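# Move a glass graduated cylinder from cart to bench

## Task

Take one graduated cylinder from the cart's top tray and leave it standing upright on the work surface of the shelved bench, with every other cylinder still standing. No cylinder may topple or reach the floor, and none may drop more than a few centimetres or be struck hard, since glass that breaks fails the job. At the end the gripper must have released it and pulled away, so the cylinder stays in place without the robot, and the robot itself must be upright and not leaning.

## Robot and tools

Robot: a Hello Robot Stretch 4, about 1.6 m tall. It has an omni-wheel base (rim within 0.23 m of the base origin), a lift that rides up a mast, one telescoping arm reaching forward from the lift, a three-joint wrist (yaw, pitch, roll) and a two-finger gripper with bendy steel fingers. There is a single arm, so joint targets are named individually rather than grouped per arm. Cameras: head_camera, head_left_camera, head_right_camera (all fixed on the head) and wrist_camera.

Frames: the base frame sits on the floor below the base centre, x forward, y left, z up. hand_pose is reported in this frame and marks a point between the open fingertips; its printed position may be somewhat off. The odometry frame is the base frame as it was when the scene began. base_odometry counts wheel turns only, so slip shows as travel; heading runs -3.142 to 3.142, positive to the left.

execute_actions(actions, cameras): actions is a list holding one action or none (an empty list only reports state and images). An action contains "base", "joints" or both, optionally "pace" and "contact_limits"; or it contains "end_of_arm" by itself. Parts of one action start together and may finish at different times.
- base: one command only, each an offset from where the base last reported itself. translate_m: drive straight, metres, forward positive, -2 to 2. strafe_m: sideways, metres, left positive, -2 to 2. rotate_rad: turn in place, radians, counter-clockwise seen from above positive, -3.2 to 3.2.
- joints: absolute targets by name, not offsets. lift_m 0 to 1.2 (m); arm_m 0 to 0.55 (m extension); wrist_yaw_rad -1.134 to 4.276 (0 forward, positive left, 3.14 stowed back, above 3.4 the arm may block it); wrist_pitch_rad -1.117 to 4.259 (0 level, 1.57 pointing down); wrist_roll_rad -1.117 to 4.259 (0 fingers level, positive turns clockwise viewed from behind); gripper_m -0.038 to 0.141 (m of fingertip gap; negative means the tips press together). Joint targets outside range are clipped and flagged; other bad values or unknown keys reject the call and nothing moves.
- pace: "slow", "default", "fast", "max". Base speeds 0.1/0.3/0.4/0.6 m/s and 1/2/3/4 rad/s; with the lift above 0.2 these are capped further, down to 0.3 m/s and 1 rad/s at full height.
- contact_limits: only key arm_m, 0 (gentlest) to 0.75 (strongest), default 0.5; the arm stops once it pushes that hard.
- end_of_arm: "enable_torque" revives wrist or gripper motors that have shut off.
- cameras: list of names or "all"; omitted or null means all, [] means none. No action may run past 15 s. A joint or base omitted from an action may keep driving to its previous target.

wait(seconds): 0 to 10; commands nothing and returns the same state and images. zoom_image(camera, region): region [x0, y0, x1, y1] in pixels of that camera's latest full image, at most 504x504. read_manual(section) gives licence texts only. finished_scene(scene) ends the scene irreversibly once the last command has been held; the result reports success. A reply with no tool call ends everything.

Result lines: base_status and joint_status tell how each motion of the last accepted action ended: "done"; "off_target" (resting short and maybe still pushing); "contact_stop_at_<key>" (hit something; that part holds, though lift, arm or wheels may go slack, so a lift can sag under load or the base can drift); "limit_stop_at_<name>", including limit_stop_at_tilt (leaning over 6 degrees, lift, arm and wheels slack until the lean eases) and limit_stop_at_own_body (self-collision; moving away is allowed); "time_out"; "torque_fault" (a wrist or gripper motor overloaded and went limp until enable_torque). on_its_own describes what the call did not command; its "held at" is a target, not a position. If a stop is reported, further moving calls in that same reply are skipped. lidar_m: 12 distances in m, 30-degree sectors, first straight ahead then counter-clockwise (4th left, 7th behind, 10th right); "-" means nothing seen or closer than 0.25 m; glass and thin legs can be missed. wrist_depth_mm: 7x7 grid of median depths, 100 to 2000 mm, glass omitted. turned_by_wheels vs turned_by_imu differing by over ~0.1 rad suggests a bump or slip. base_tilt in degrees (forward, right positive) with a fixed bias up to ~1.5. motor_effort: percent of maximum, positive toward larger joint values, peak in brackets; wheel positive turns the base right. Effort outside rest range means pushing or carrying.

Gripping: command gripper_m below the object's width; squeezing harder pulls it toward the wrist, opening pushes it out. Neither the reading nor "done" proves a grasp; at commands of 0 or more a firm hold shows in gripper effort. Tips pressed onto a surface can stick; lift to free them. Unfold the wrist at the start with lift_m 0.4 and wrist_yaw_rad 0 together. Tilting the gripper up while rolled can trigger own-body stops.

Care: glass breaks if dropped more than a few centimetres or knocked, so set the cylinder down gently and slowly, release, then withdraw. Avoid driving or turning with over 1 kg held and arm_m above 0.2, and avoid steady pushing with a high gripper or high contact limit, as the robot can tip. The model keeps running while the agent thinks, and something may occasionally nudge loose objects.

Each tool is called after "Call:" as a command line: name --argument value for each argument, lists and objects as JSON in quotes; but a table of rows of numbers goes row by row, as --pt "numbers of a row", without its own name.

## Session

Call:
execute_actions --actions '[]'

Scene clock: 0.00 s.
base_odometry: x=+0.000 y=+0.000 heading=+0.000 (m, m, rad; odometry frame)
turned_by_wheels: +0.000 (rad since the last result)
turned_by_imu: +0.000 (rad since the last result)
base_tilt: forward=+0.4 right=+0.6 (deg)
lidar_m: 0.96 0.90 0.97 1.32 1.46 1.51 2.28 2.20 1.87 2.09 1.99 2.21
base_status: not commanded
joint_positions: lift_m=+0.210 arm_m=-0.002 wrist_yaw_rad=+3.110 wrist_pitch_rad=+0.013 wrist_roll_rad=-0.019 gripper_m=+0.057
joint_status: not commanded
motor_effort: lift_m=+20 arm_m=-1 wrist_yaw_rad=+0 wrist_pitch_rad=-6 wrist_roll_rad=+1 gripper_m=-2 wheel_0=-1 wheel_1=+0 wheel_2=+0 (%)
hand_pose: x=-0.1171 y=+0.0964 z=+0.3844 quat_wxyz=(+0.016, -0.007, -0.009, +1.000) (m; base frame)
wrist_depth_mm: - 134 176 - - - - / - 112 141 - - - 1537 / - 121 156 - - - - / 144 143 - - - - - / 234 - - - - - 1983 / 231 1229 1060 1255 202 1308 1281 / 230 820 917 - 946 866 904
pictures: head_camera, head_left_camera, head_right_camera, wrist_camera
Images, in order (width x height): head_camera 420x560, head_left_camera 420x672, head_right_camera 420x672, wrist_camera 616x392.

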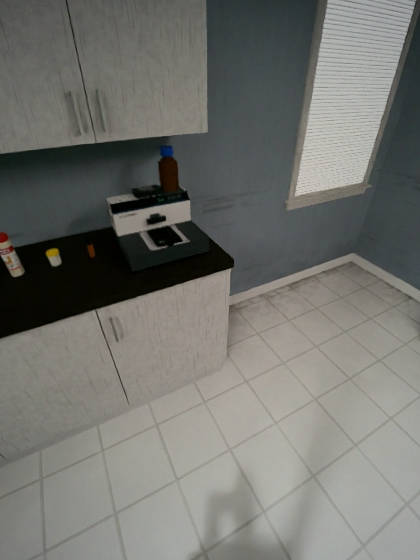

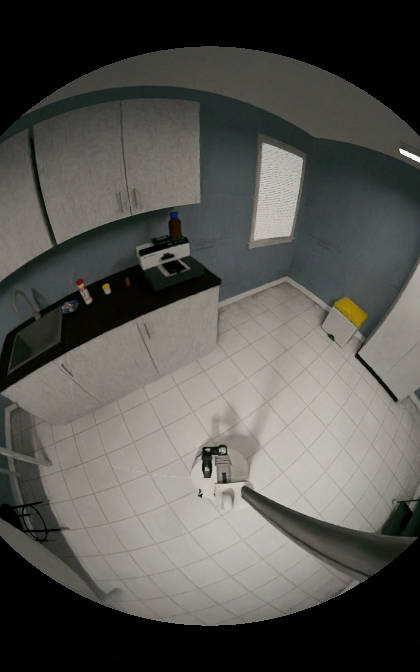

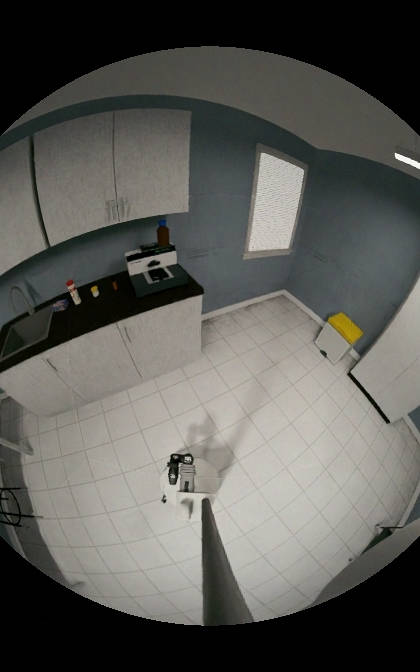

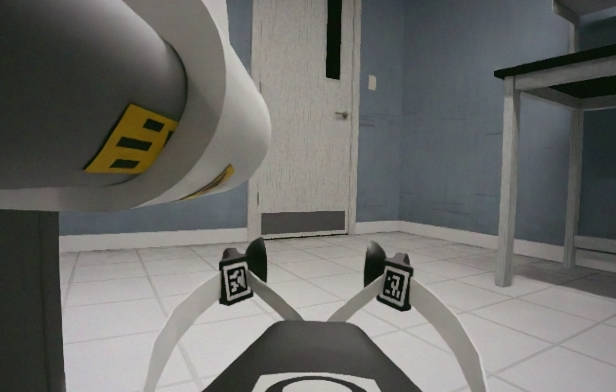

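Bench is behind-left. Turn around.

Call:
execute_actions --actions '[{"base":{"rotate_rad":2.6},"joints":{"lift_m":0.4,"wrist_yaw_rad":0}}]' --cameras '["head_camera","head_left_camera","head_right_camera"]'

Scene clock: 4.20 s.
base_odometry: x=+0.000 y=+0.000 heading=+2.600 (m, m, rad; odometry frame)
turned_by_wheels: +2.600 (rad since the last result)
turned_by_imu: +2.604 (rad since the last result)
base_tilt: forward=+0.3 right=+0.7 (deg)
lidar_m: 1.49 2.28 2.16 1.90 2.12 2.02 2.26 0.98 0.91 0.95 1.30 1.44
base_status: done
joint_positions: lift_m=+0.400 arm_m=-0.002 wrist_yaw_rad=+0.000 wrist_pitch_rad=+0.013 wrist_roll_rad=-0.019 gripper_m=+0.057
joint_status: all done
motor_effort: lift_m=+23(24) arm_m=-1(1) wrist_yaw_rad=+0(6) wrist_pitch_rad=-6(6) wrist_roll_rad=+2(1) gripper_m=-4(2) wheel_0=+1(7) wheel_1=+2(7) wheel_2=+2(7) (%)
hand_pose: x=+0.4570 y=-0.0873 z=+0.5742 quat_wxyz=(+1.000, -0.010, +0.006, +0.000) (m; base frame)
wrist_depth_mm: 1921 - - - 1983 1808 1661 / 1983 - - - - 1808 1060 / 1983 - - - 1983 1863 1661 / 1983 - - - - 1921 1708 / - - - - - 1863 1661 / 1661 1618 1464 1661 202 1708 1576 / 1182 1160 1281 - 1336 1229 1281
pictures: head_camera, head_left_camera, head_right_camera
Images, in order (width x height): head_camera 420x560, head_left_camera 420x672, head_right_camera 420x672.

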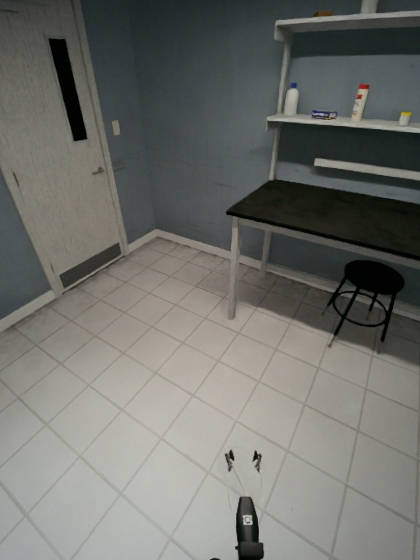

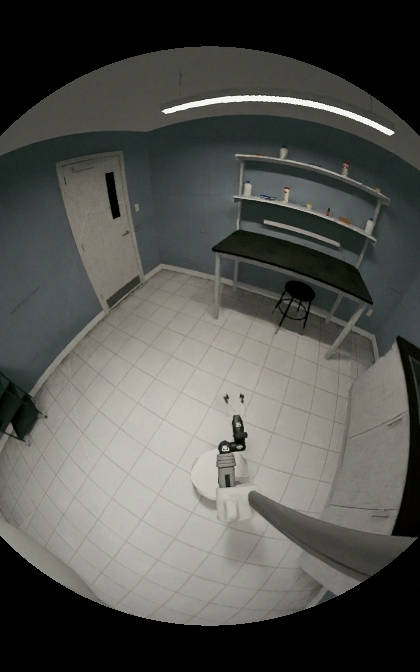

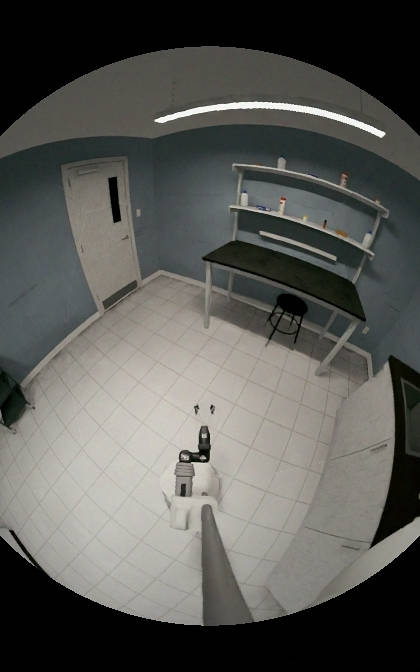

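Call:
execute_actions --actions '[{"base":{"rotate_rad":1.4},"joints":{"lift_m":0.9}}]'

Scene clock: 8.23 s.
base_odometry: x=+0.000 y=+0.000 heading=-2.283 (m, m, rad; odometry frame)
turned_by_wheels: +1.400 (rad since the last result)
turned_by_imu: +1.402 (rad since the last result)
base_tilt: forward=+0.3 right=+0.6 (deg)
lidar_m: 1.87 2.28 2.00 2.03 1.04 0.91 0.92 1.13 1.45 1.46 2.42 2.18
base_status: done
joint_positions: lift_m=+0.900 arm_m=-0.002 wrist_yaw_rad=+0.000 wrist_pitch_rad=+0.013 wrist_roll_rad=-0.019 gripper_m=+0.057
joint_status: all done
motor_effort: lift_m=+24(23) arm_m=-1(1) wrist_yaw_rad=-1(1) wrist_pitch_rad=-6(6) wrist_roll_rad=+2(1) gripper_m=-3(5) wheel_0=-1(7) wheel_1=-2(7) wheel_2=+0(6) (%)
hand_pose: x=+0.4570 y=-0.0874 z=+1.0741 quat_wxyz=(+1.000, -0.010, +0.006, +0.000) (m; base frame)
wrist_depth_mm: - - - - 1983 1808 1661 / - - - - 1983 1808 1661 / - - - - 1983 1863 1661 / - - - - 1983 1808 1661 / - - - - 1983 1863 1708 / - - 1863 - 202 1808 1661 / - - - - 1983 1756 1708
pictures: head_camera, head_left_camera, head_right_camera, wrist_camera
camera_calibration (this result's frames):
wrist_camera: T_world_to_cam=[[0.0277636, -0.999279, 0.0259035, -0.120678], [-0.0540615, -0.0273765, -0.998162, 1.14289], [0.998152, 0.0263122, -0.0547825, -0.165749], [0, 0, 0, 1]] pos_world=[0.230579, -0.084942, 1.13483]
Images, in order (width x height): head_camera 420x560, head_left_camera 420x672, head_right_camera 420x672, wrist_camera 616x392.

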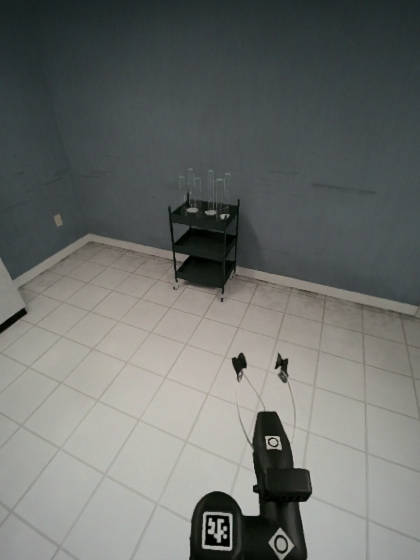

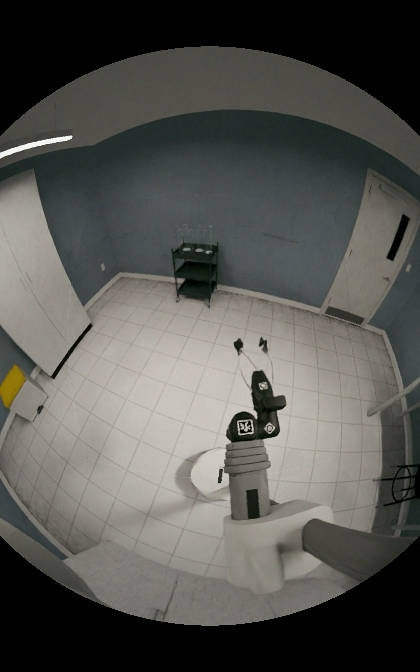

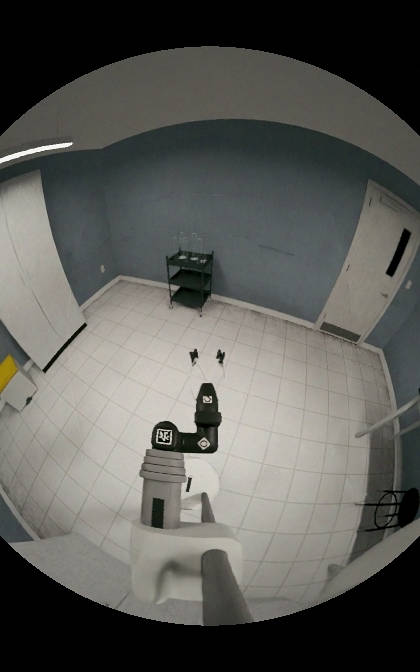

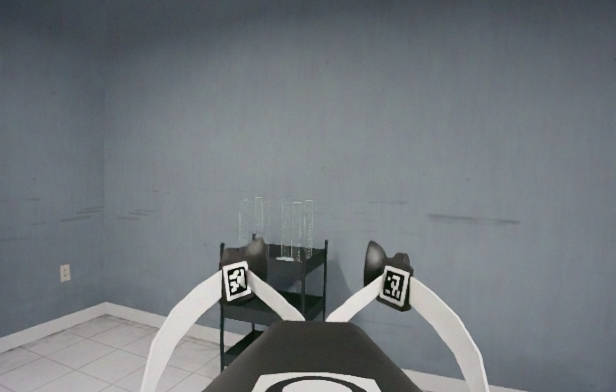

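Call:
execute_actions --actions '[{"base":{"rotate_rad":-0.35}}]' --cameras '[]'

Call:
execute_actions --actions '[{"base":{"strafe_m":0.95}}]' --cameras '[]'

Call:
execute_actions --actions '[{"base":{"translate_m":0.9},"joints":{"gripper_m":0.1}}]' --cameras '["head_camera","wrist_camera"]'

Scene clock: 13.70 s.
base_odometry: x=+0.000 y=+0.000 heading=-2.633 (m, m, rad; odometry frame)
turned_by_wheels: -0.350 (rad since the last result)
turned_by_imu: -0.351 (rad since the last result)
base_tilt: forward=+0.4 right=+0.6 (deg)
lidar_m: 2.18 1.88 2.07 2.03 2.20 1.00 0.93 0.96 1.33 1.45 1.50 2.28
base_status: done
joint_positions: lift_m=+0.900 arm_m=-0.002 wrist_yaw_rad=+0.000 wrist_pitch_rad=+0.013 wrist_roll_rad=-0.019 gripper_m=+0.057
joint_status: not commanded
motor_effort: lift_m=+24(24) arm_m=-1(1) wrist_yaw_rad=+0(0) wrist_pitch_rad=-6(6) wrist_roll_rad=+1(2) gripper_m=-4(2) wheel_0=+1(6) wheel_1=+1(4) wheel_2=+0(6) (%)
hand_pose: x=+0.4570 y=-0.0874 z=+1.0741 quat_wxyz=(+1.000, -0.010, +0.006, +0.000) (m; base frame)
wrist_depth_mm: - - - 1983 - 1983 1983 / - - 1983 1983 - 1983 1921 / - - - - - 1983 1921 / - - - - - 1983 1983 / - 1983 - - - - - / - 1863 1983 - 202 1983 - / - 1863 - - - - -
pictures: none
No camera images: the call's "cameras" was empty. Leave "cameras" out to get every camera's image.

Scene clock: 18.20 s.
base_odometry: x=+0.463 y=-0.830 heading=-2.633 (m, m, rad; odometry frame)
turned_by_wheels: +0.000 (rad since the last result)
turned_by_imu: -0.002 (rad since the last result)
base_tilt: forward=+0.4 right=+0.7 (deg)
lidar_m: 1.75 2.21 1.12 1.06 1.11 1.62 1.37 1.00 1.33 2.40 2.48 2.29
base_status: done
joint_positions: lift_m=+0.900 arm_m=-0.002 wrist_yaw_rad=+0.000 wrist_pitch_rad=+0.013 wrist_roll_rad=-0.019 gripper_m=+0.057
joint_status: not commanded
motor_effort: lift_m=+23(24) arm_m=-1(1) wrist_yaw_rad=+0(0) wrist_pitch_rad=-6(6) wrist_roll_rad=+1(2) gripper_m=-4(5) wheel_0=+1(9) wheel_1=+0(10) wheel_2=+1(0) (%)
hand_pose: x=+0.4570 y=-0.0874 z=+1.0742 quat_wxyz=(+1.000, -0.010, +0.006, +0.000) (m; base frame)
wrist_depth_mm: - - - 1983 1983 1983 1921 / - 1983 1983 1921 - 1983 1983 / - - - 1983 - 1983 1983 / - - - - - 1983 1983 / - - - - - 1983 1921 / - - - 1863 202 - - / - - - - - - -
pictures: none
No camera images: the call's "cameras" was empty. Leave "cameras" out to get every camera's image.

Scene clock: 22.70 s.
base_odometry: x=-0.323 y=-1.268 heading=-2.633 (m, m, rad; odometry frame)
turned_by_wheels: +0.000 (rad since the last result)
turned_by_imu: +0.001 (rad since the last result)
base_tilt: forward=+0.4 right=+0.7 (deg)
lidar_m: 0.85 1.35 1.57 1.06 1.11 1.49 1.89 1.92 2.49 2.38 1.85 0.91
base_status: done
joint_positions: lift_m=+0.900 arm_m=-0.002 wrist_yaw_rad=+0.000 wrist_pitch_rad=+0.013 wrist_roll_rad=-0.019 gripper_m=+0.100
joint_status: all done
motor_effort: lift_m=+23(23) arm_m=-1(1) wrist_yaw_rad=+1(1) wrist_pitch_rad=-5(5) wrist_roll_rad=+1(1) gripper_m=-3(2) wheel_0=+0(5) wheel_1=+1(5) wheel_2=+2(8) (%)
hand_pose: x=+0.4570 y=-0.0874 z=+1.0742 quat_wxyz=(+1.000, -0.010, +0.006, +0.000) (m; base frame)
wrist_depth_mm: 1098 1078 1078 1060 1060 1042 1025 / 1078 1098 1078 1078 1042 1042 1042 / 1118 1098 1098 1060 1078 1060 1042 / 1138 1118 1078 1078 1078 1060 1060 / 1138 1118 1098 1078 1098 1078 1098 / 1138 1138 1138 1098 1008 1078 1078 / 1205 1138 1138 - 991 1098 1098
pictures: head_camera, wrist_camera
camera_calibration (this result's frames):
wrist_camera: T_world_to_cam=[[0.0276338, -0.999282, 0.0259038, -0.120659], [-0.0540586, -0.0273697, -0.998163, 1.14297], [0.998155, 0.0261827, -0.0547761, -0.165752], [0, 0, 0, 1]] pos_world=[0.230568, -0.08495, 1.13492]
Images, in order (width x height): head_camera 420x560, wrist_camera 616x392.

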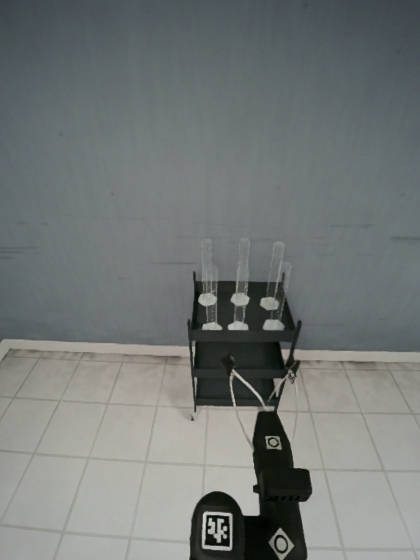

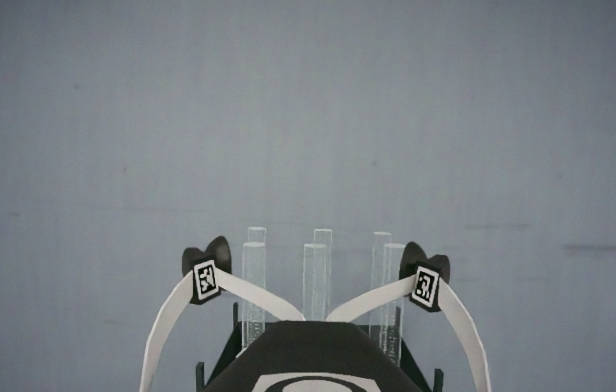

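Call:
zoom_image --camera "head_camera" --region '[160,220,330,430]'

Region (160, 220, 330, 430) of head_camera's 420x560 image, scaled by 2.400, with more detail than that image has; it fills the left 408 columns of this view, and the rest is white.

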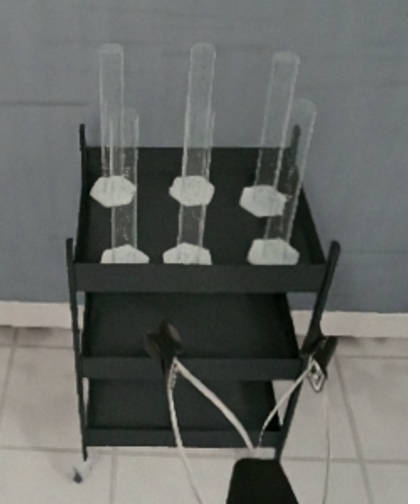

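Call:
execute_actions --actions '[{"joints":{"lift_m":0.71,"gripper_m":0.075,"arm_m":0.3}}]' --cameras '["head_camera","wrist_camera"]'

Scene clock: 31.03 s.
base_odometry: x=-0.323 y=-1.268 heading=-2.633 (m, m, rad; odometry frame)
turned_by_wheels: +0.000 (rad since the last result)
turned_by_imu: -0.001 (rad since the last result)
base_tilt: forward=+0.4 right=+0.6 (deg)
lidar_m: 0.83 1.36 1.60 1.06 1.10 1.51 1.89 1.91 2.47 2.38 1.85 0.89
base_status: not commanded
joint_positions: lift_m=+0.710 arm_m=+0.299 wrist_yaw_rad=+0.000 wrist_pitch_rad=+0.013 wrist_roll_rad=-0.019 gripper_m=+0.075
joint_status: all done
motor_effort: lift_m=+16(23) arm_m=+4(4) wrist_yaw_rad=+1(1) wrist_pitch_rad=-6(6) wrist_roll_rad=+1(2) gripper_m=-3(2) wheel_0=+0(0) wheel_1=+0(0) wheel_2=+1(2) (%)
hand_pose: x=+0.7586 y=-0.0874 z=+0.8848 quat_wxyz=(+1.000, -0.010, +0.006, +0.000) (m; base frame)
wrist_depth_mm: 788 768 759 759 759 750 750 / 788 778 778 768 759 750 750 / 798 788 778 768 768 750 759 / 798 798 778 778 778 759 768 / 809 788 798 788 768 798 768 / 820 809 627 683 654 788 788 / 820 375 564 - 569 535 788
pictures: head_camera, wrist_camera
camera_calibration (this result's frames):
wrist_camera: T_world_to_cam=[[0.0277276, -0.99928, 0.025904, -0.124132], [-0.0540461, -0.0273747, -0.998163, 0.970214], [0.998153, 0.0262767, -0.0547662, -0.477188], [0, 0, 0, 1]] pos_world=[0.532185, -0.0849442, 0.945514]
Images, in order (width x height): head_camera 420x560, wrist_camera 616x392.

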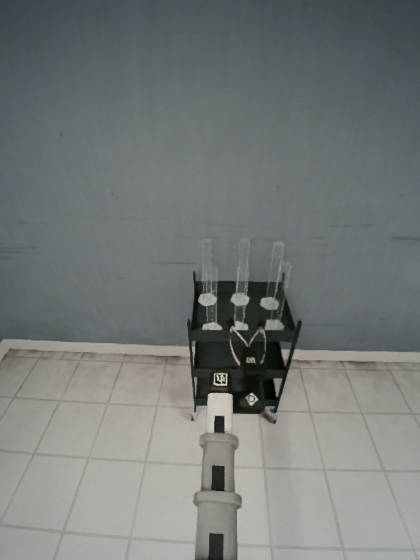

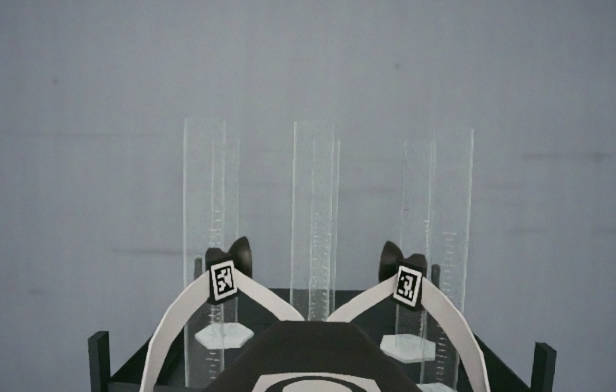

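Call:
execute_actions --actions '[{"joints":{"arm_m":0.4},"pace":"slow"}]' --cameras '["head_camera","wrist_camera"]'

Scene clock: 35.60 s.
base_odometry: x=-0.323 y=-1.268 heading=-2.633 (m, m, rad; odometry frame)
turned_by_wheels: +0.000 (rad since the last result)
turned_by_imu: -0.001 (rad since the last result)
base_tilt: forward=+0.4 right=+0.7 (deg)
lidar_m: 0.84 1.32 1.59 1.07 1.12 1.54 1.89 1.90 2.49 2.40 1.85 0.89
base_status: not commanded
joint_positions: lift_m=+0.710 arm_m=+0.399 wrist_yaw_rad=+0.000 wrist_pitch_rad=+0.013 wrist_roll_rad=-0.019 gripper_m=+0.075
joint_status: all done
motor_effort: lift_m=+16(16) arm_m=+4(5) wrist_yaw_rad=+0(1) wrist_pitch_rad=-6(5) wrist_roll_rad=+1(2) gripper_m=-3(2) wheel_0=+0(0) wheel_1=+0(0) wheel_2=+2(2) (%)
hand_pose: x=+0.8586 y=-0.0874 z=+0.8848 quat_wxyz=(+1.000, -0.010, +0.006, +0.000) (m; base frame)
wrist_depth_mm: 683 676 668 661 654 654 640 / 683 676 676 668 654 647 654 / 691 683 683 676 668 661 661 / 699 691 683 676 668 676 661 / 699 699 691 691 676 683 661 / 715 699 580 585 580 676 676 / 715 525 554 - 585 530 668
pictures: head_camera, wrist_camera
camera_calibration (this result's frames):
wrist_camera: T_world_to_cam=[[0.0276513, -0.999282, 0.0259039, -0.126861], [-0.0540479, -0.0273705, -0.998163, 0.975619], [0.998155, 0.0262005, -0.054766, -0.576994], [0, 0, 0, 1]] pos_world=[0.632168, -0.0849489, 0.945514]
Images, in order (width x height): head_camera 420x560, wrist_camera 616x392.

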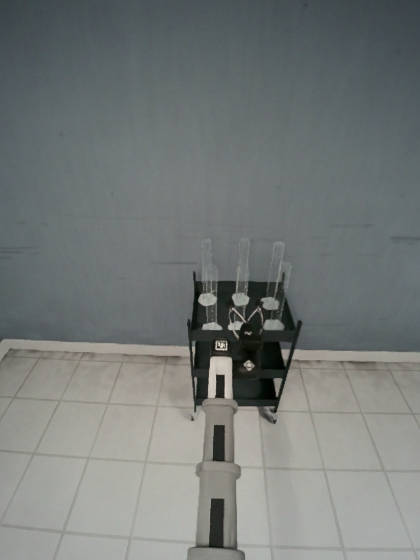

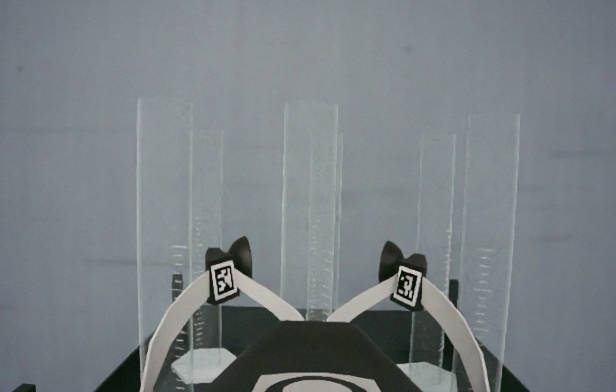

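Call:
execute_actions --actions '[{"joints":{"arm_m":0.445},"pace":"slow"}]' --cameras '["head_camera","wrist_camera"]'

Scene clock: 39.80 s.
base_odometry: x=-0.323 y=-1.268 heading=-2.633 (m, m, rad; odometry frame)
turned_by_wheels: +0.000 (rad since the last result)
turned_by_imu: -0.001 (rad since the last result)
base_tilt: forward=+0.5 right=+0.6 (deg)
lidar_m: 0.84 1.35 1.59 1.06 1.11 1.50 1.90 1.92 2.48 2.41 1.84 0.89
base_status: not commanded
joint_positions: lift_m=+0.710 arm_m=+0.444 wrist_yaw_rad=+0.000 wrist_pitch_rad=+0.013 wrist_roll_rad=-0.019 gripper_m=+0.075
joint_status: all done
motor_effort: lift_m=+16(16) arm_m=+4(3) wrist_yaw_rad=+0(0) wrist_pitch_rad=-6(6) wrist_roll_rad=+3(2) gripper_m=-3(3) wheel_0=+0(0) wheel_1=+0(0) wheel_2=+1(1) (%)
hand_pose: x=+0.9036 y=-0.0874 z=+0.8848 quat_wxyz=(+1.000, -0.010, +0.006, +0.000) (m; base frame)
wrist_depth_mm: 627 627 621 615 615 603 597 / 634 627 621 621 615 621 609 / 640 634 627 627 627 621 609 / 654 640 640 621 627 621 609 / 661 647 634 640 634 627 627 / 661 654 535 634 535 634 627 / 661 477 535 - 535 517 634
pictures: head_camera, wrist_camera
camera_calibration (this result's frames):
wrist_camera: T_world_to_cam=[[0.0276493, -0.999282, 0.025904, -0.128104], [-0.054048, -0.0273705, -0.998163, 0.978051], [0.998155, 0.0261985, -0.054766, -0.621906], [0, 0, 0, 1]] pos_world=[0.677162, -0.084949, 0.945514]
Images, in order (width x height): head_camera 420x560, wrist_camera 616x392.

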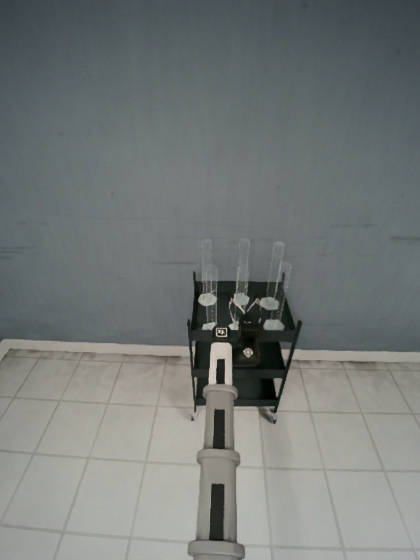

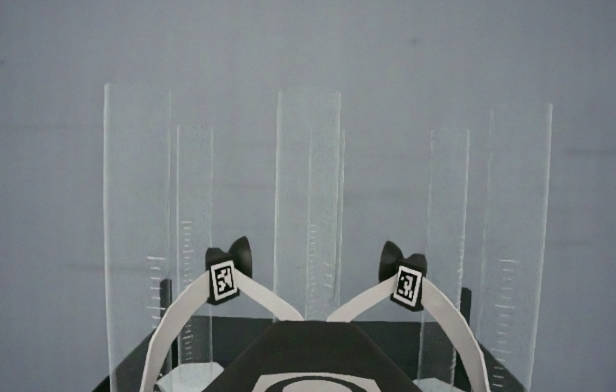

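Call:
execute_actions --actions '[{"joints":{"arm_m":0.46},"pace":"slow"}]' --cameras '[]'

Call:
execute_actions --actions '[{"joints":{"gripper_m":0.01},"pace":"slow"}]' --cameras '["head_camera","wrist_camera"]'

Scene clock: 42.97 s.
base_odometry: x=-0.323 y=-1.268 heading=-2.633 (m, m, rad; odometry frame)
turned_by_wheels: +0.000 (rad since the last result)
turned_by_imu: -0.001 (rad since the last result)
base_tilt: forward=+0.4 right=+0.6 (deg)
lidar_m: 0.83 1.33 1.60 1.06 1.10 1.52 1.89 1.93 2.49 2.38 1.86 0.89
base_status: not commanded
joint_positions: lift_m=+0.710 arm_m=+0.459 wrist_yaw_rad=+0.000 wrist_pitch_rad=+0.013 wrist_roll_rad=-0.019 gripper_m=+0.075
joint_status: all done
motor_effort: lift_m=+16(16) arm_m=+4(5) wrist_yaw_rad=-1(0) wrist_pitch_rad=-6(6) wrist_roll_rad=+1(2) gripper_m=-1(3) wheel_0=+0(0) wheel_1=+0(0) wheel_2=+1(2) (%)
hand_pose: x=+0.9186 y=-0.0874 z=+0.8848 quat_wxyz=(+1.000, -0.010, +0.006, +0.000) (m; base frame)
wrist_depth_mm: 615 603 615 597 603 591 585 / 627 615 609 603 603 597 591 / 627 615 615 615 603 603 591 / 640 621 615 615 609 603 597 / 647 640 627 621 615 609 603 / 634 640 521 627 517 615 609 / 647 484 530 - 517 521 615
pictures: none
No camera images: the call's "cameras" was empty. Leave "cameras" out to get every camera's image.

Scene clock: 45.53 s.
base_odometry: x=-0.323 y=-1.268 heading=-2.633 (m, m, rad; odometry frame)
turned_by_wheels: +0.000 (rad since the last result)
turned_by_imu: -0.001 (rad since the last result)
base_tilt: forward=+0.4 right=+0.6 (deg)
lidar_m: 0.84 1.34 1.57 1.07 1.11 1.49 1.85 1.92 2.50 2.39 1.81 0.90
base_status: not commanded
joint_positions: lift_m=+0.710 arm_m=+0.459 wrist_yaw_rad=+0.001 wrist_pitch_rad=+0.013 wrist_roll_rad=-0.019 gripper_m=+0.010
joint_status: all done
motor_effort: lift_m=+16(16) arm_m=+4(4) wrist_yaw_rad=-3(4) wrist_pitch_rad=-4(6) wrist_roll_rad=+1(2) gripper_m=-16(18) wheel_0=+0(0) wheel_1=+0(0) wheel_2=+1(1) (%)
hand_pose: x=+0.9187 y=-0.0871 z=+0.8849 quat_wxyz=(+1.000, -0.010, +0.006, +0.001) (m; base frame)
wrist_depth_mm: 621 615 609 597 603 591 585 / 621 615 597 603 603 591 591 / 634 627 621 621 603 603 591 / 634 634 621 615 615 603 597 / 647 634 627 621 615 609 609 / 647 647 197 621 196 615 615 / 654 525 525 - 517 512 621
pictures: head_camera, wrist_camera
camera_calibration (this result's frames):
wrist_camera: T_world_to_cam=[[0.0288901, -0.99925, 0.025803, -0.129211], [-0.0537138, -0.0273284, -0.998182, 0.978678], [0.998138, 0.0274516, -0.054463, -0.637151], [0, 0, 0, 1]] pos_world=[0.692267, -0.0848777, 0.945532]
Images, in order (width x height): head_camera 420x560, wrist_camera 616x392.

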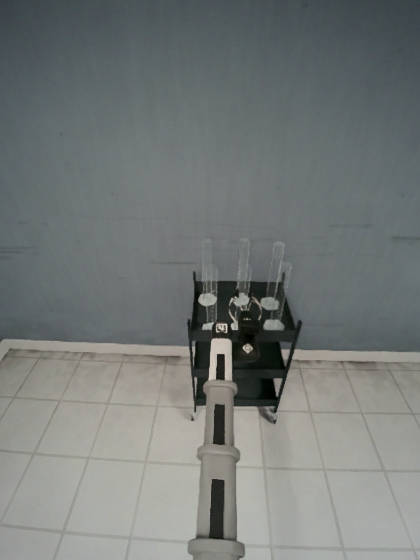

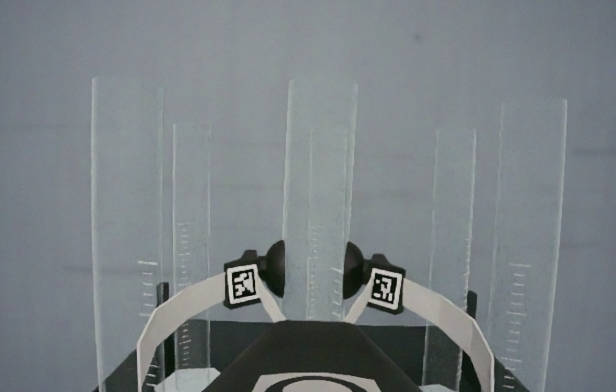

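Call:
execute_actions --actions '[{"joints":{"lift_m":0.83},"pace":"slow"}]' --cameras '["head_camera","wrist_camera"]'

Scene clock: 48.70 s.
base_odometry: x=-0.323 y=-1.268 heading=-2.633 (m, m, rad; odometry frame)
turned_by_wheels: +0.000 (rad since the last result)
turned_by_imu: -0.001 (rad since the last result)
base_tilt: forward=+0.4 right=+0.7 (deg)
lidar_m: 0.84 1.35 1.58 1.06 1.12 1.50 1.89 1.92 2.49 2.41 1.85 0.88
base_status: not commanded
joint_positions: lift_m=+0.830 arm_m=+0.459 wrist_yaw_rad=+0.000 wrist_pitch_rad=+0.015 wrist_roll_rad=-0.019 gripper_m=+0.010
joint_status: all done
motor_effort: lift_m=+26(30) arm_m=+4(4) wrist_yaw_rad=+0(4) wrist_pitch_rad=-12(14) wrist_roll_rad=+1(1) gripper_m=-18(16) wheel_0=+0(0) wheel_1=+1(0) wheel_2=+1(1) (%)
hand_pose: x=+0.9186 y=-0.0874 z=+1.0033 quat_wxyz=(+1.000, -0.010, +0.008, +0.000) (m; base frame)
wrist_depth_mm: 615 609 615 597 597 580 580 / 621 621 609 603 597 597 585 / 634 627 615 621 603 603 597 / 627 634 621 615 603 603 597 / 640 634 634 621 615 615 609 / 640 640 198 627 190 615 609 / 654 647 640 - 627 621 621
pictures: head_camera, wrist_camera
camera_calibration (this result's frames):
wrist_camera: T_world_to_cam=[[0.0277479, -0.999284, 0.0257288, -0.131493], [-0.0564724, -0.0272647, -0.998032, 1.09927], [0.998018, 0.0262403, -0.0571885, -0.627843], [0, 0, 0, 1]] pos_world=[0.692326, -0.0849529, 1.06458]
Images, in order (width x height): head_camera 420x560, wrist_camera 616x392.

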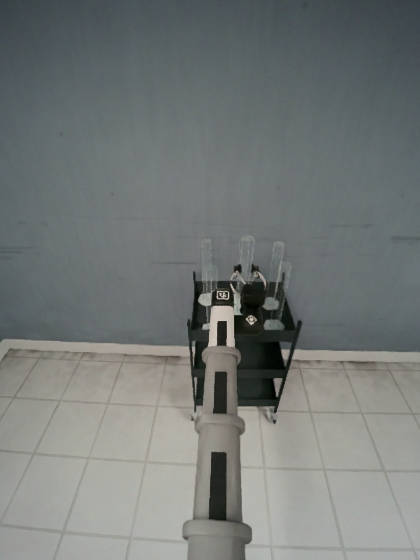

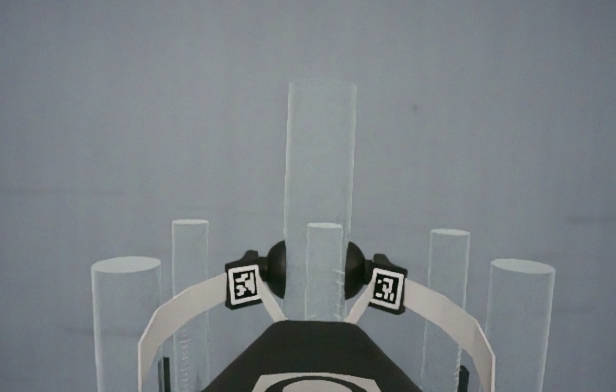

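Call:
execute_actions --actions '[{"joints":{"arm_m":0.05},"pace":"slow"}]' --cameras '["head_camera"]'

Call:
execute_actions --actions '[{"base":{"rotate_rad":-1.6},"joints":{"lift_m":1.05},"pace":"slow"}]'

Scene clock: 56.60 s.
base_odometry: x=-0.323 y=-1.268 heading=-2.633 (m, m, rad; odometry frame)
turned_by_wheels: +0.000 (rad since the last result)
turned_by_imu: -0.002 (rad since the last result)
base_tilt: forward=+0.4 right=+0.6 (deg)
lidar_m: 0.51 1.33 1.59 1.07 1.10 1.51 1.88 1.90 2.51 2.39 1.85 0.91
base_status: not commanded
joint_positions: lift_m=+0.830 arm_m=+0.051 wrist_yaw_rad=+0.000 wrist_pitch_rad=+0.015 wrist_roll_rad=-0.019 gripper_m=+0.010
joint_status: all done
motor_effort: lift_m=+25(26) arm_m=-4(6) wrist_yaw_rad=-1(1) wrist_pitch_rad=-13(13) wrist_roll_rad=+1(1) gripper_m=-15(16) wheel_0=+0(0) wheel_1=+0(0) wheel_2=+1(1) (%)
hand_pose: x=+0.5101 y=-0.0874 z=+1.0033 quat_wxyz=(+1.000, -0.010, +0.008, +0.000) (m; base frame)
wrist_depth_mm: 1042 1008 1008 1008 1008 991 991 / 1060 1042 1025 1042 1008 1008 991 / 1060 1042 1060 1008 1025 991 1025 / 1060 1042 1042 1025 1042 1025 991 / 1098 1098 1042 1042 1042 1025 1008 / 1098 1078 198 931 190 1025 1025 / 1078 1098 788 - 778 1060 1060
pictures: head_camera
Images, in order (width x height): head_camera 420x560.

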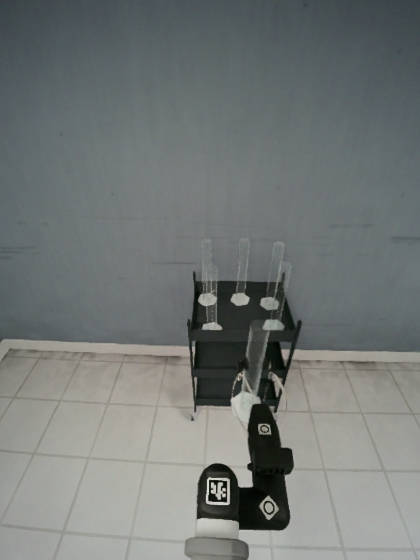

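Scene clock: 59.47 s.
base_odometry: x=-0.323 y=-1.268 heading=+2.051 (m, m, rad; odometry frame)
turned_by_wheels: -1.600 (rad since the last result)
turned_by_imu: -1.603 (rad since the last result)
base_tilt: forward=+0.4 right=+0.6 (deg)
lidar_m: 0.49 1.95 0.91 0.83 1.32 1.62 1.07 1.11 1.47 1.89 1.89 2.50
base_status: done
joint_positions: lift_m=+1.050 arm_m=+0.051 wrist_yaw_rad=+0.000 wrist_pitch_rad=+0.015 wrist_roll_rad=-0.019 gripper_m=+0.010
joint_status: all done
motor_effort: lift_m=+25(25) arm_m=-4(4) wrist_yaw_rad=+0(1) wrist_pitch_rad=-12(13) wrist_roll_rad=+1(1) gripper_m=-15(17) wheel_0=+1(5) wheel_1=+3(8) wheel_2=+0(4) (%)
hand_pose: x=+0.5101 y=-0.0874 z=+1.2234 quat_wxyz=(+1.000, -0.010, +0.008, +0.000) (m; base frame)
wrist_depth_mm: 1863 - - - - - - / 1983 - - - - - - / 1983 - - - - - - / 1921 - - - - - - / - - - - - - - / - - 198 - 190 - - / 1983 - - - - - -
pictures: head_camera, head_left_camera, head_right_camera, wrist_camera
camera_calibration (this result's frames):
wrist_camera: T_world_to_cam=[[0.0276222, -0.999287, 0.0257332, -0.125796], [-0.0563978, -0.0272599, -0.998036, 1.29575], [0.998026, 0.0261166, -0.0571106, -0.207676], [0, 0, 0, 1]] pos_world=[0.283818, -0.0849605, 1.28458]
Images, in order (width x height): head_camera 420x560, head_left_camera 420x672, head_right_camera 420x672, wrist_camera 616x392.

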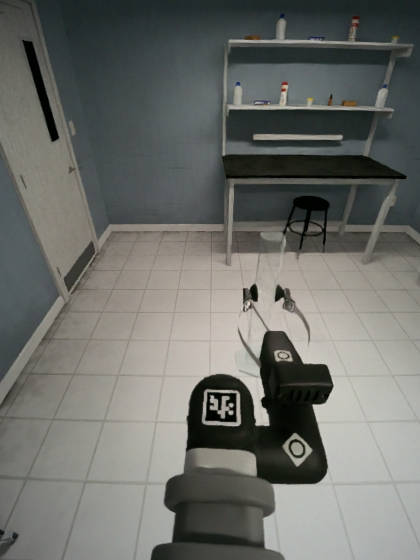

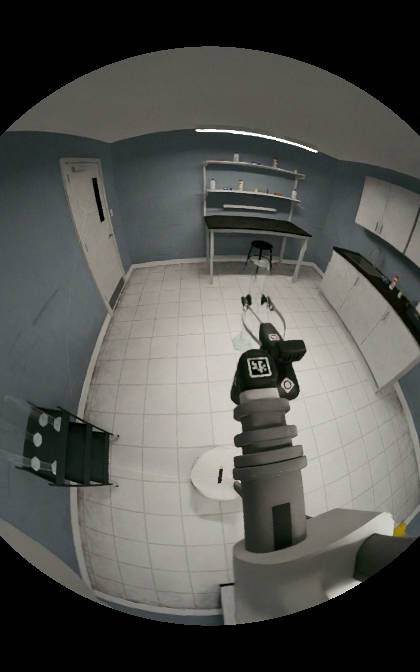

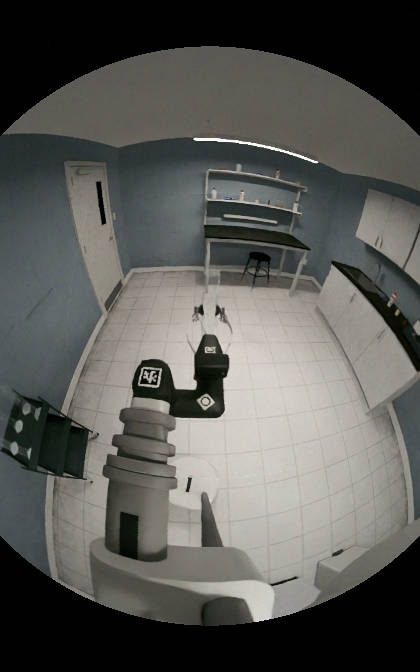

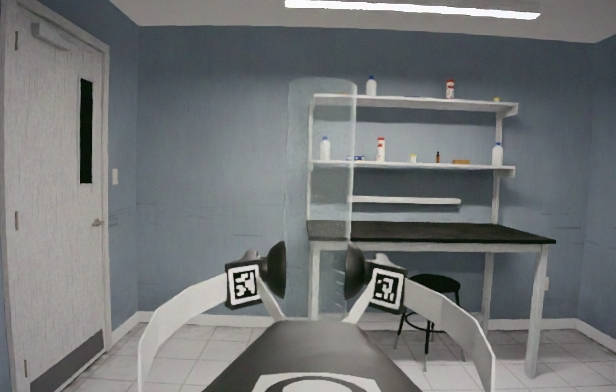

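Call:
execute_actions --actions '[{"base":{"strafe_m":-0.3},"pace":"slow"}]' --cameras '[]'

Call:
execute_actions --actions '[{"base":{"translate_m":1.5}}]' --cameras '["head_camera","wrist_camera"]'

Scene clock: 67.40 s.
base_odometry: x=-0.057 y=-1.130 heading=+2.051 (m, m, rad; odometry frame)
turned_by_wheels: +0.000 (rad since the last result)
turned_by_imu: -0.001 (rad since the last result)
base_tilt: forward=+0.3 right=+0.6 (deg)
lidar_m: 0.49 2.35 1.66 1.14 1.63 1.13 1.06 1.10 1.45 1.60 1.58 2.11
base_status: done
joint_positions: lift_m=+1.050 arm_m=+0.051 wrist_yaw_rad=+0.000 wrist_pitch_rad=+0.015 wrist_roll_rad=-0.019 gripper_m=+0.010
joint_status: not commanded
motor_effort: lift_m=+26(25) arm_m=-4(4) wrist_yaw_rad=-1(0) wrist_pitch_rad=-12(12) wrist_roll_rad=+3(1) gripper_m=-14(16) wheel_0=+1(6) wheel_1=-1(7) wheel_2=+0(1) (%)
hand_pose: x=+0.5101 y=-0.0874 z=+1.2234 quat_wxyz=(+1.000, -0.010, +0.008, +0.000) (m; base frame)
wrist_depth_mm: - - - - - - - / - - - - - - - / - - - - - - - / - - - - - - - / - - - - - - - / - - 197 - 190 - - / - - - - - - -
pictures: none
No camera images: the call's "cameras" was empty. Leave "cameras" out to get every camera's image.

Scene clock: 73.90 s.
base_odometry: x=-0.750 y=+0.201 heading=+2.051 (m, m, rad; odometry frame)
turned_by_wheels: +0.000 (rad since the last result)
turned_by_imu: +0.001 (rad since the last result)
base_tilt: forward=+0.4 right=+0.6 (deg)
lidar_m: 0.47 0.93 1.71 1.63 1.71 1.70 2.56 2.61 1.55 1.46 1.36 0.95
base_status: done
joint_positions: lift_m=+1.050 arm_m=+0.051 wrist_yaw_rad=+0.000 wrist_pitch_rad=+0.015 wrist_roll_rad=-0.019 gripper_m=+0.010
joint_status: not commanded
motor_effort: lift_m=+25(25) arm_m=-4(4) wrist_yaw_rad=+0(0) wrist_pitch_rad=-13(13) wrist_roll_rad=+1(1) gripper_m=-16(16) wheel_0=+0(6) wheel_1=+1(5) wheel_2=+1(7) (%)
hand_pose: x=+0.5101 y=-0.0874 z=+1.2234 quat_wxyz=(+1.000, -0.010, +0.008, +0.000) (m; base frame)
wrist_depth_mm: 1464 1430 1464 1366 1336 1336 1281 / 1499 1464 1464 1430 1464 1430 1430 / 1464 1499 1464 1430 1464 1499 1464 / 1464 1464 1499 1499 1499 1499 1537 / 1537 1537 1499 1430 1397 1499 1499 / 1537 1499 198 931 191 1025 1025 / 1576 759 732 - 759 707 750
pictures: head_camera, wrist_camera
camera_calibration (this result's frames):
wrist_camera: T_world_to_cam=[[0.0277381, -0.999284, 0.0257327, -0.125822], [-0.0564118, -0.0272664, -0.998035, 1.29581], [0.998022, 0.026232, -0.0571277, -0.207612], [0, 0, 0, 1]] pos_world=[0.28379, -0.0849533, 1.28464]
Images, in order (width x height): head_camera 420x560, wrist_camera 616x392.

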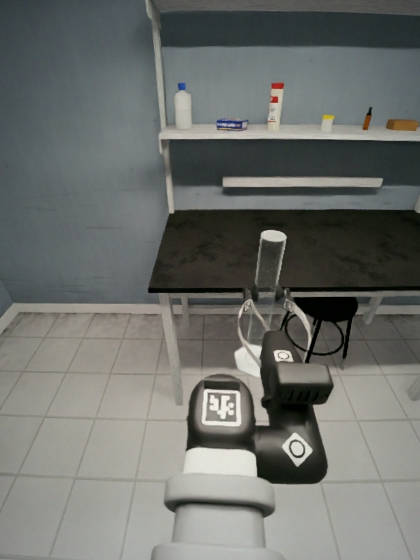

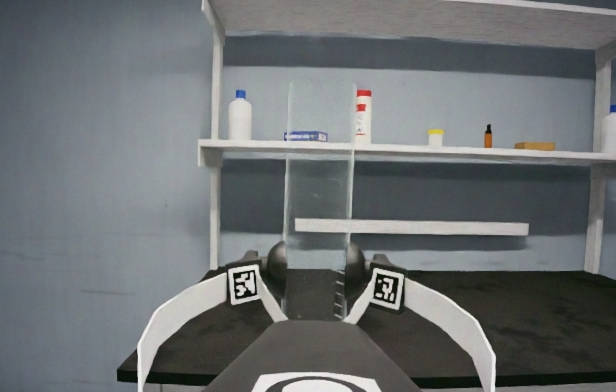

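Call:
execute_actions --actions '[{"base":{"translate_m":0.2},"joints":{"arm_m":0.45},"pace":"slow"}]' --cameras '[]'

Call:
execute_actions --actions '[{"joints":{"lift_m":0.94},"pace":"slow"}]'

Scene clock: 82.30 s.
base_odometry: x=-0.843 y=+0.378 heading=+2.051 (m, m, rad; odometry frame)
turned_by_wheels: +0.000 (rad since the last result)
turned_by_imu: -0.001 (rad since the last result)
base_tilt: forward=+0.4 right=+0.6 (deg)
lidar_m: 0.68 0.72 1.71 1.64 1.69 1.85 2.77 2.83 1.55 1.46 1.06 0.75
base_status: done
joint_positions: lift_m=+1.050 arm_m=+0.449 wrist_yaw_rad=+0.000 wrist_pitch_rad=+0.015 wrist_roll_rad=-0.019 gripper_m=+0.010
joint_status: all done
motor_effort: lift_m=+25(25) arm_m=+4(4) wrist_yaw_rad=-1(1) wrist_pitch_rad=-12(12) wrist_roll_rad=+1(2) gripper_m=-15(17) wheel_0=+2(5) wheel_1=+2(7) wheel_2=-1(5) (%)
hand_pose: x=+0.9086 y=-0.0874 z=+1.2234 quat_wxyz=(+1.000, -0.010, +0.008, +0.000) (m; base frame)
wrist_depth_mm: 842 741 842 842 854 842 842 / 854 603 854 842 842 842 842 / 866 661 842 866 768 699 647 / 866 854 866 854 854 866 866 / 878 866 878 798 878 854 878 / 878 878 198 891 190 878 878 / 917 668 732 - 750 707 732
pictures: none
No camera images: the call's "cameras" was empty. Leave "cameras" out to get every camera's image.

Scene clock: 84.07 s.
base_odometry: x=-0.843 y=+0.378 heading=+2.051 (m, m, rad; odometry frame)
turned_by_wheels: +0.000 (rad since the last result)
turned_by_imu: +0.000 (rad since the last result)
base_tilt: forward=+0.4 right=+0.6 (deg)
lidar_m: 0.68 0.72 1.69 1.62 1.70 1.87 2.77 2.83 1.55 1.46 1.06 0.72
base_status: not commanded
joint_positions: lift_m=+0.941 arm_m=+0.449 wrist_yaw_rad=+0.000 wrist_pitch_rad=-0.009 wrist_roll_rad=-0.019 gripper_m=+0.010
joint_status: all done
on_its_own: wrist_pitch_rad is at rest, and its effort (+59) is outside its rest range (-23 to +23)
motor_effort: lift_m=+7(21) arm_m=+4(4) wrist_yaw_rad=+0(1) wrist_pitch_rad=+59(58) wrist_roll_rad=+2(2) gripper_m=-16(16) wheel_0=+2(2) wheel_1=+2(2) wheel_2=-1(1) (%)
hand_pose: x=+0.9086 y=-0.0874 z=+1.1219 quat_wxyz=(+1.000, -0.010, -0.005, +0.000) (m; base frame)
wrist_depth_mm: 878 732 866 854 866 854 866 / 891 609 621 609 591 559 597 / 866 866 854 866 866 866 866 / 878 854 878 878 854 878 878 / 878 866 878 759 768 878 866 / 891 820 661 750 196 866 854 / 569 525 569 - 597 554 574
pictures: head_camera, head_left_camera, head_right_camera, wrist_camera
camera_calibration (this result's frames):
wrist_camera: T_world_to_cam=[[0.0271454, -0.999278, 0.0265811, -0.134664], [-0.0318319, -0.0274415, -0.999116, 1.19589], [0.999125, 0.0262753, -0.0325538, -0.639736], [0, 0, 0, 1]] pos_world=[0.680899, -0.0849402, 1.17758]
Images, in order (width x height): head_camera 420x560, head_left_camera 420x672, head_right_camera 420x672, wrist_camera 616x392.

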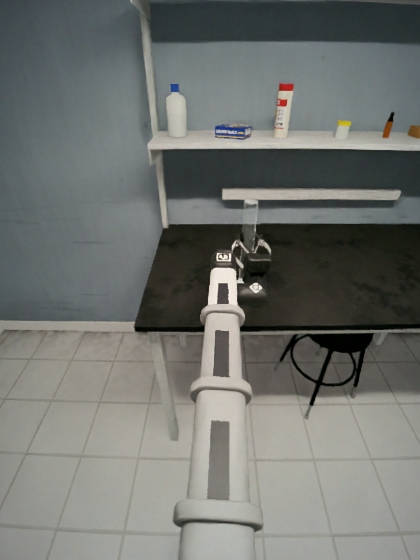

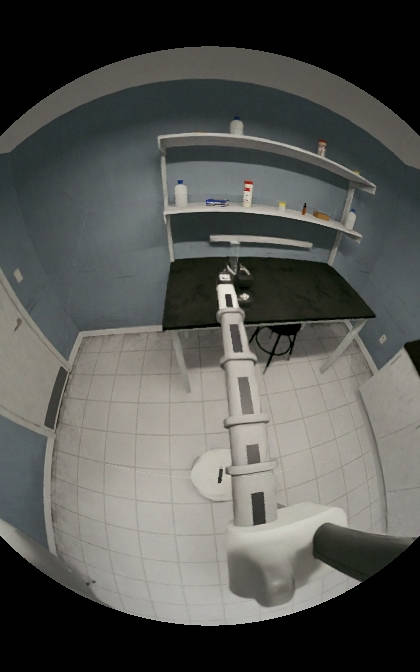

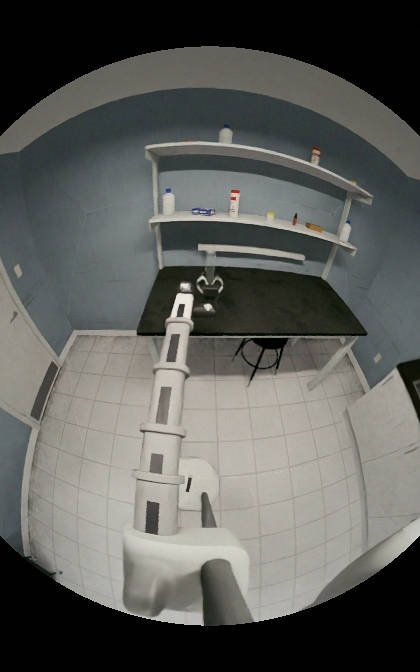

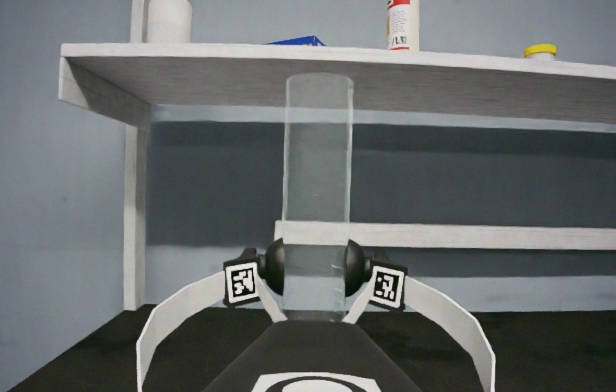

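Already touched down (higher than expected). Ease off slightly and release.

Call:
execute_actions --actions '[{"joints":{"lift_m":0.955},"pace":"slow"}]' --cameras '[]'

Call:
execute_actions --actions '[{"joints":{"gripper_m":0.09},"pace":"slow"}]' --cameras '["head_camera","wrist_camera"]'

Scene clock: 86.63 s.
base_odometry: x=-0.843 y=+0.378 heading=+2.051 (m, m, rad; odometry frame)
turned_by_wheels: +0.000 (rad since the last result)
turned_by_imu: -0.001 (rad since the last result)
base_tilt: forward=+0.4 right=+0.6 (deg)
lidar_m: 0.70 0.72 1.72 1.63 1.70 1.84 2.75 2.83 1.54 1.45 1.07 0.74
base_status: not commanded
joint_positions: lift_m=+0.955 arm_m=+0.449 wrist_yaw_rad=+0.000 wrist_pitch_rad=+0.006 wrist_roll_rad=-0.019 gripper_m=+0.010
joint_status: all done
motor_effort: lift_m=+22(22) arm_m=+4(4) wrist_yaw_rad=+0(0) wrist_pitch_rad=+14(58) wrist_roll_rad=+2(2) gripper_m=-16(15) wheel_0=+2(2) wheel_1=+2(2) wheel_2=-1(1) (%)
hand_pose: x=+0.9086 y=-0.0874 z=+1.1312 quat_wxyz=(+1.000, -0.010, +0.003, +0.000) (m; base frame)
wrist_depth_mm: 842 535 609 854 854 842 854 / 866 609 654 640 621 603 569 / 854 854 842 866 878 854 866 / 878 866 878 866 878 866 854 / 878 866 866 878 878 878 891 / 891 759 196 715 196 798 798 / 535 512 559 - 585 539 559
pictures: none
No camera images: the call's "cameras" was empty. Leave "cameras" out to get every camera's image.

Scene clock: 89.70 s.
base_odometry: x=-0.843 y=+0.378 heading=+2.051 (m, m, rad; odometry frame)
turned_by_wheels: +0.000 (rad since the last result)
turned_by_imu: -0.001 (rad since the last result)
base_tilt: forward=+0.4 right=+0.7 (deg)
lidar_m: 0.67 0.71 1.70 1.62 1.72 1.84 2.76 2.83 1.54 1.47 1.05 0.73
base_status: not commanded
joint_positions: lift_m=+0.955 arm_m=+0.449 wrist_yaw_rad=+0.000 wrist_pitch_rad=+0.013 wrist_roll_rad=-0.019 gripper_m=+0.090
joint_status: all done
motor_effort: lift_m=+22(23) arm_m=+4(4) wrist_yaw_rad=-1(0) wrist_pitch_rad=-5(15) wrist_roll_rad=+2(2) gripper_m=-2(16) wheel_0=+2(2) wheel_1=+1(1) wheel_2=-1(1) (%)
hand_pose: x=+0.9086 y=-0.0875 z=+1.1294 quat_wxyz=(+1.000, -0.010, +0.006, +0.000) (m; base frame)
wrist_depth_mm: 854 544 615 831 564 842 831 / 854 615 715 691 661 634 609 / 866 854 866 866 854 866 854 / 878 866 866 866 866 878 866 / 878 891 878 878 866 878 878 / 878 732 640 707 647 768 759 / 517 504 549 - 564 521 544
pictures: head_camera, wrist_camera
camera_calibration (this result's frames):
wrist_camera: T_world_to_cam=[[0.0274675, -0.999285, 0.0259837, -0.134553], [-0.0537617, -0.0274327, -0.998177, 1.22218], [0.998176, 0.0260205, -0.0544768, -0.613861], [0, 0, 0, 1]] pos_world=[0.682144, -0.0849557, 1.19001]
Images, in order (width x height): head_camera 420x560, wrist_camera 616x392.

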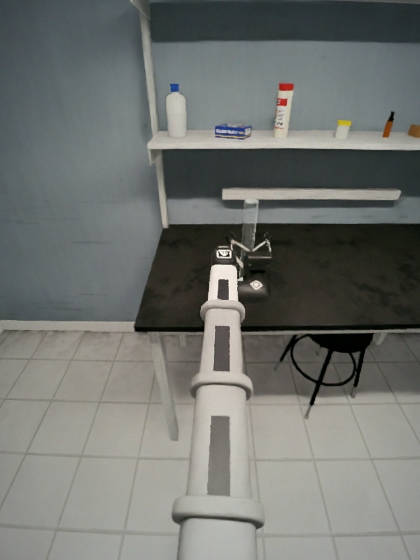

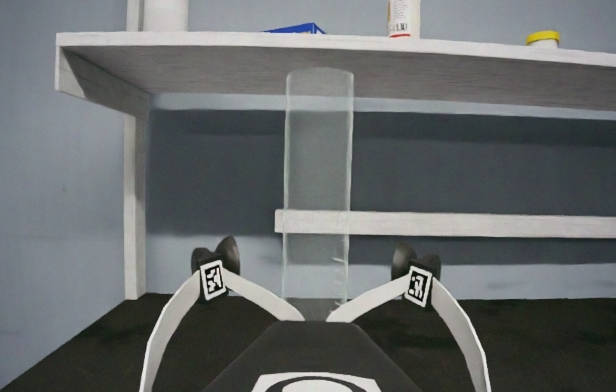

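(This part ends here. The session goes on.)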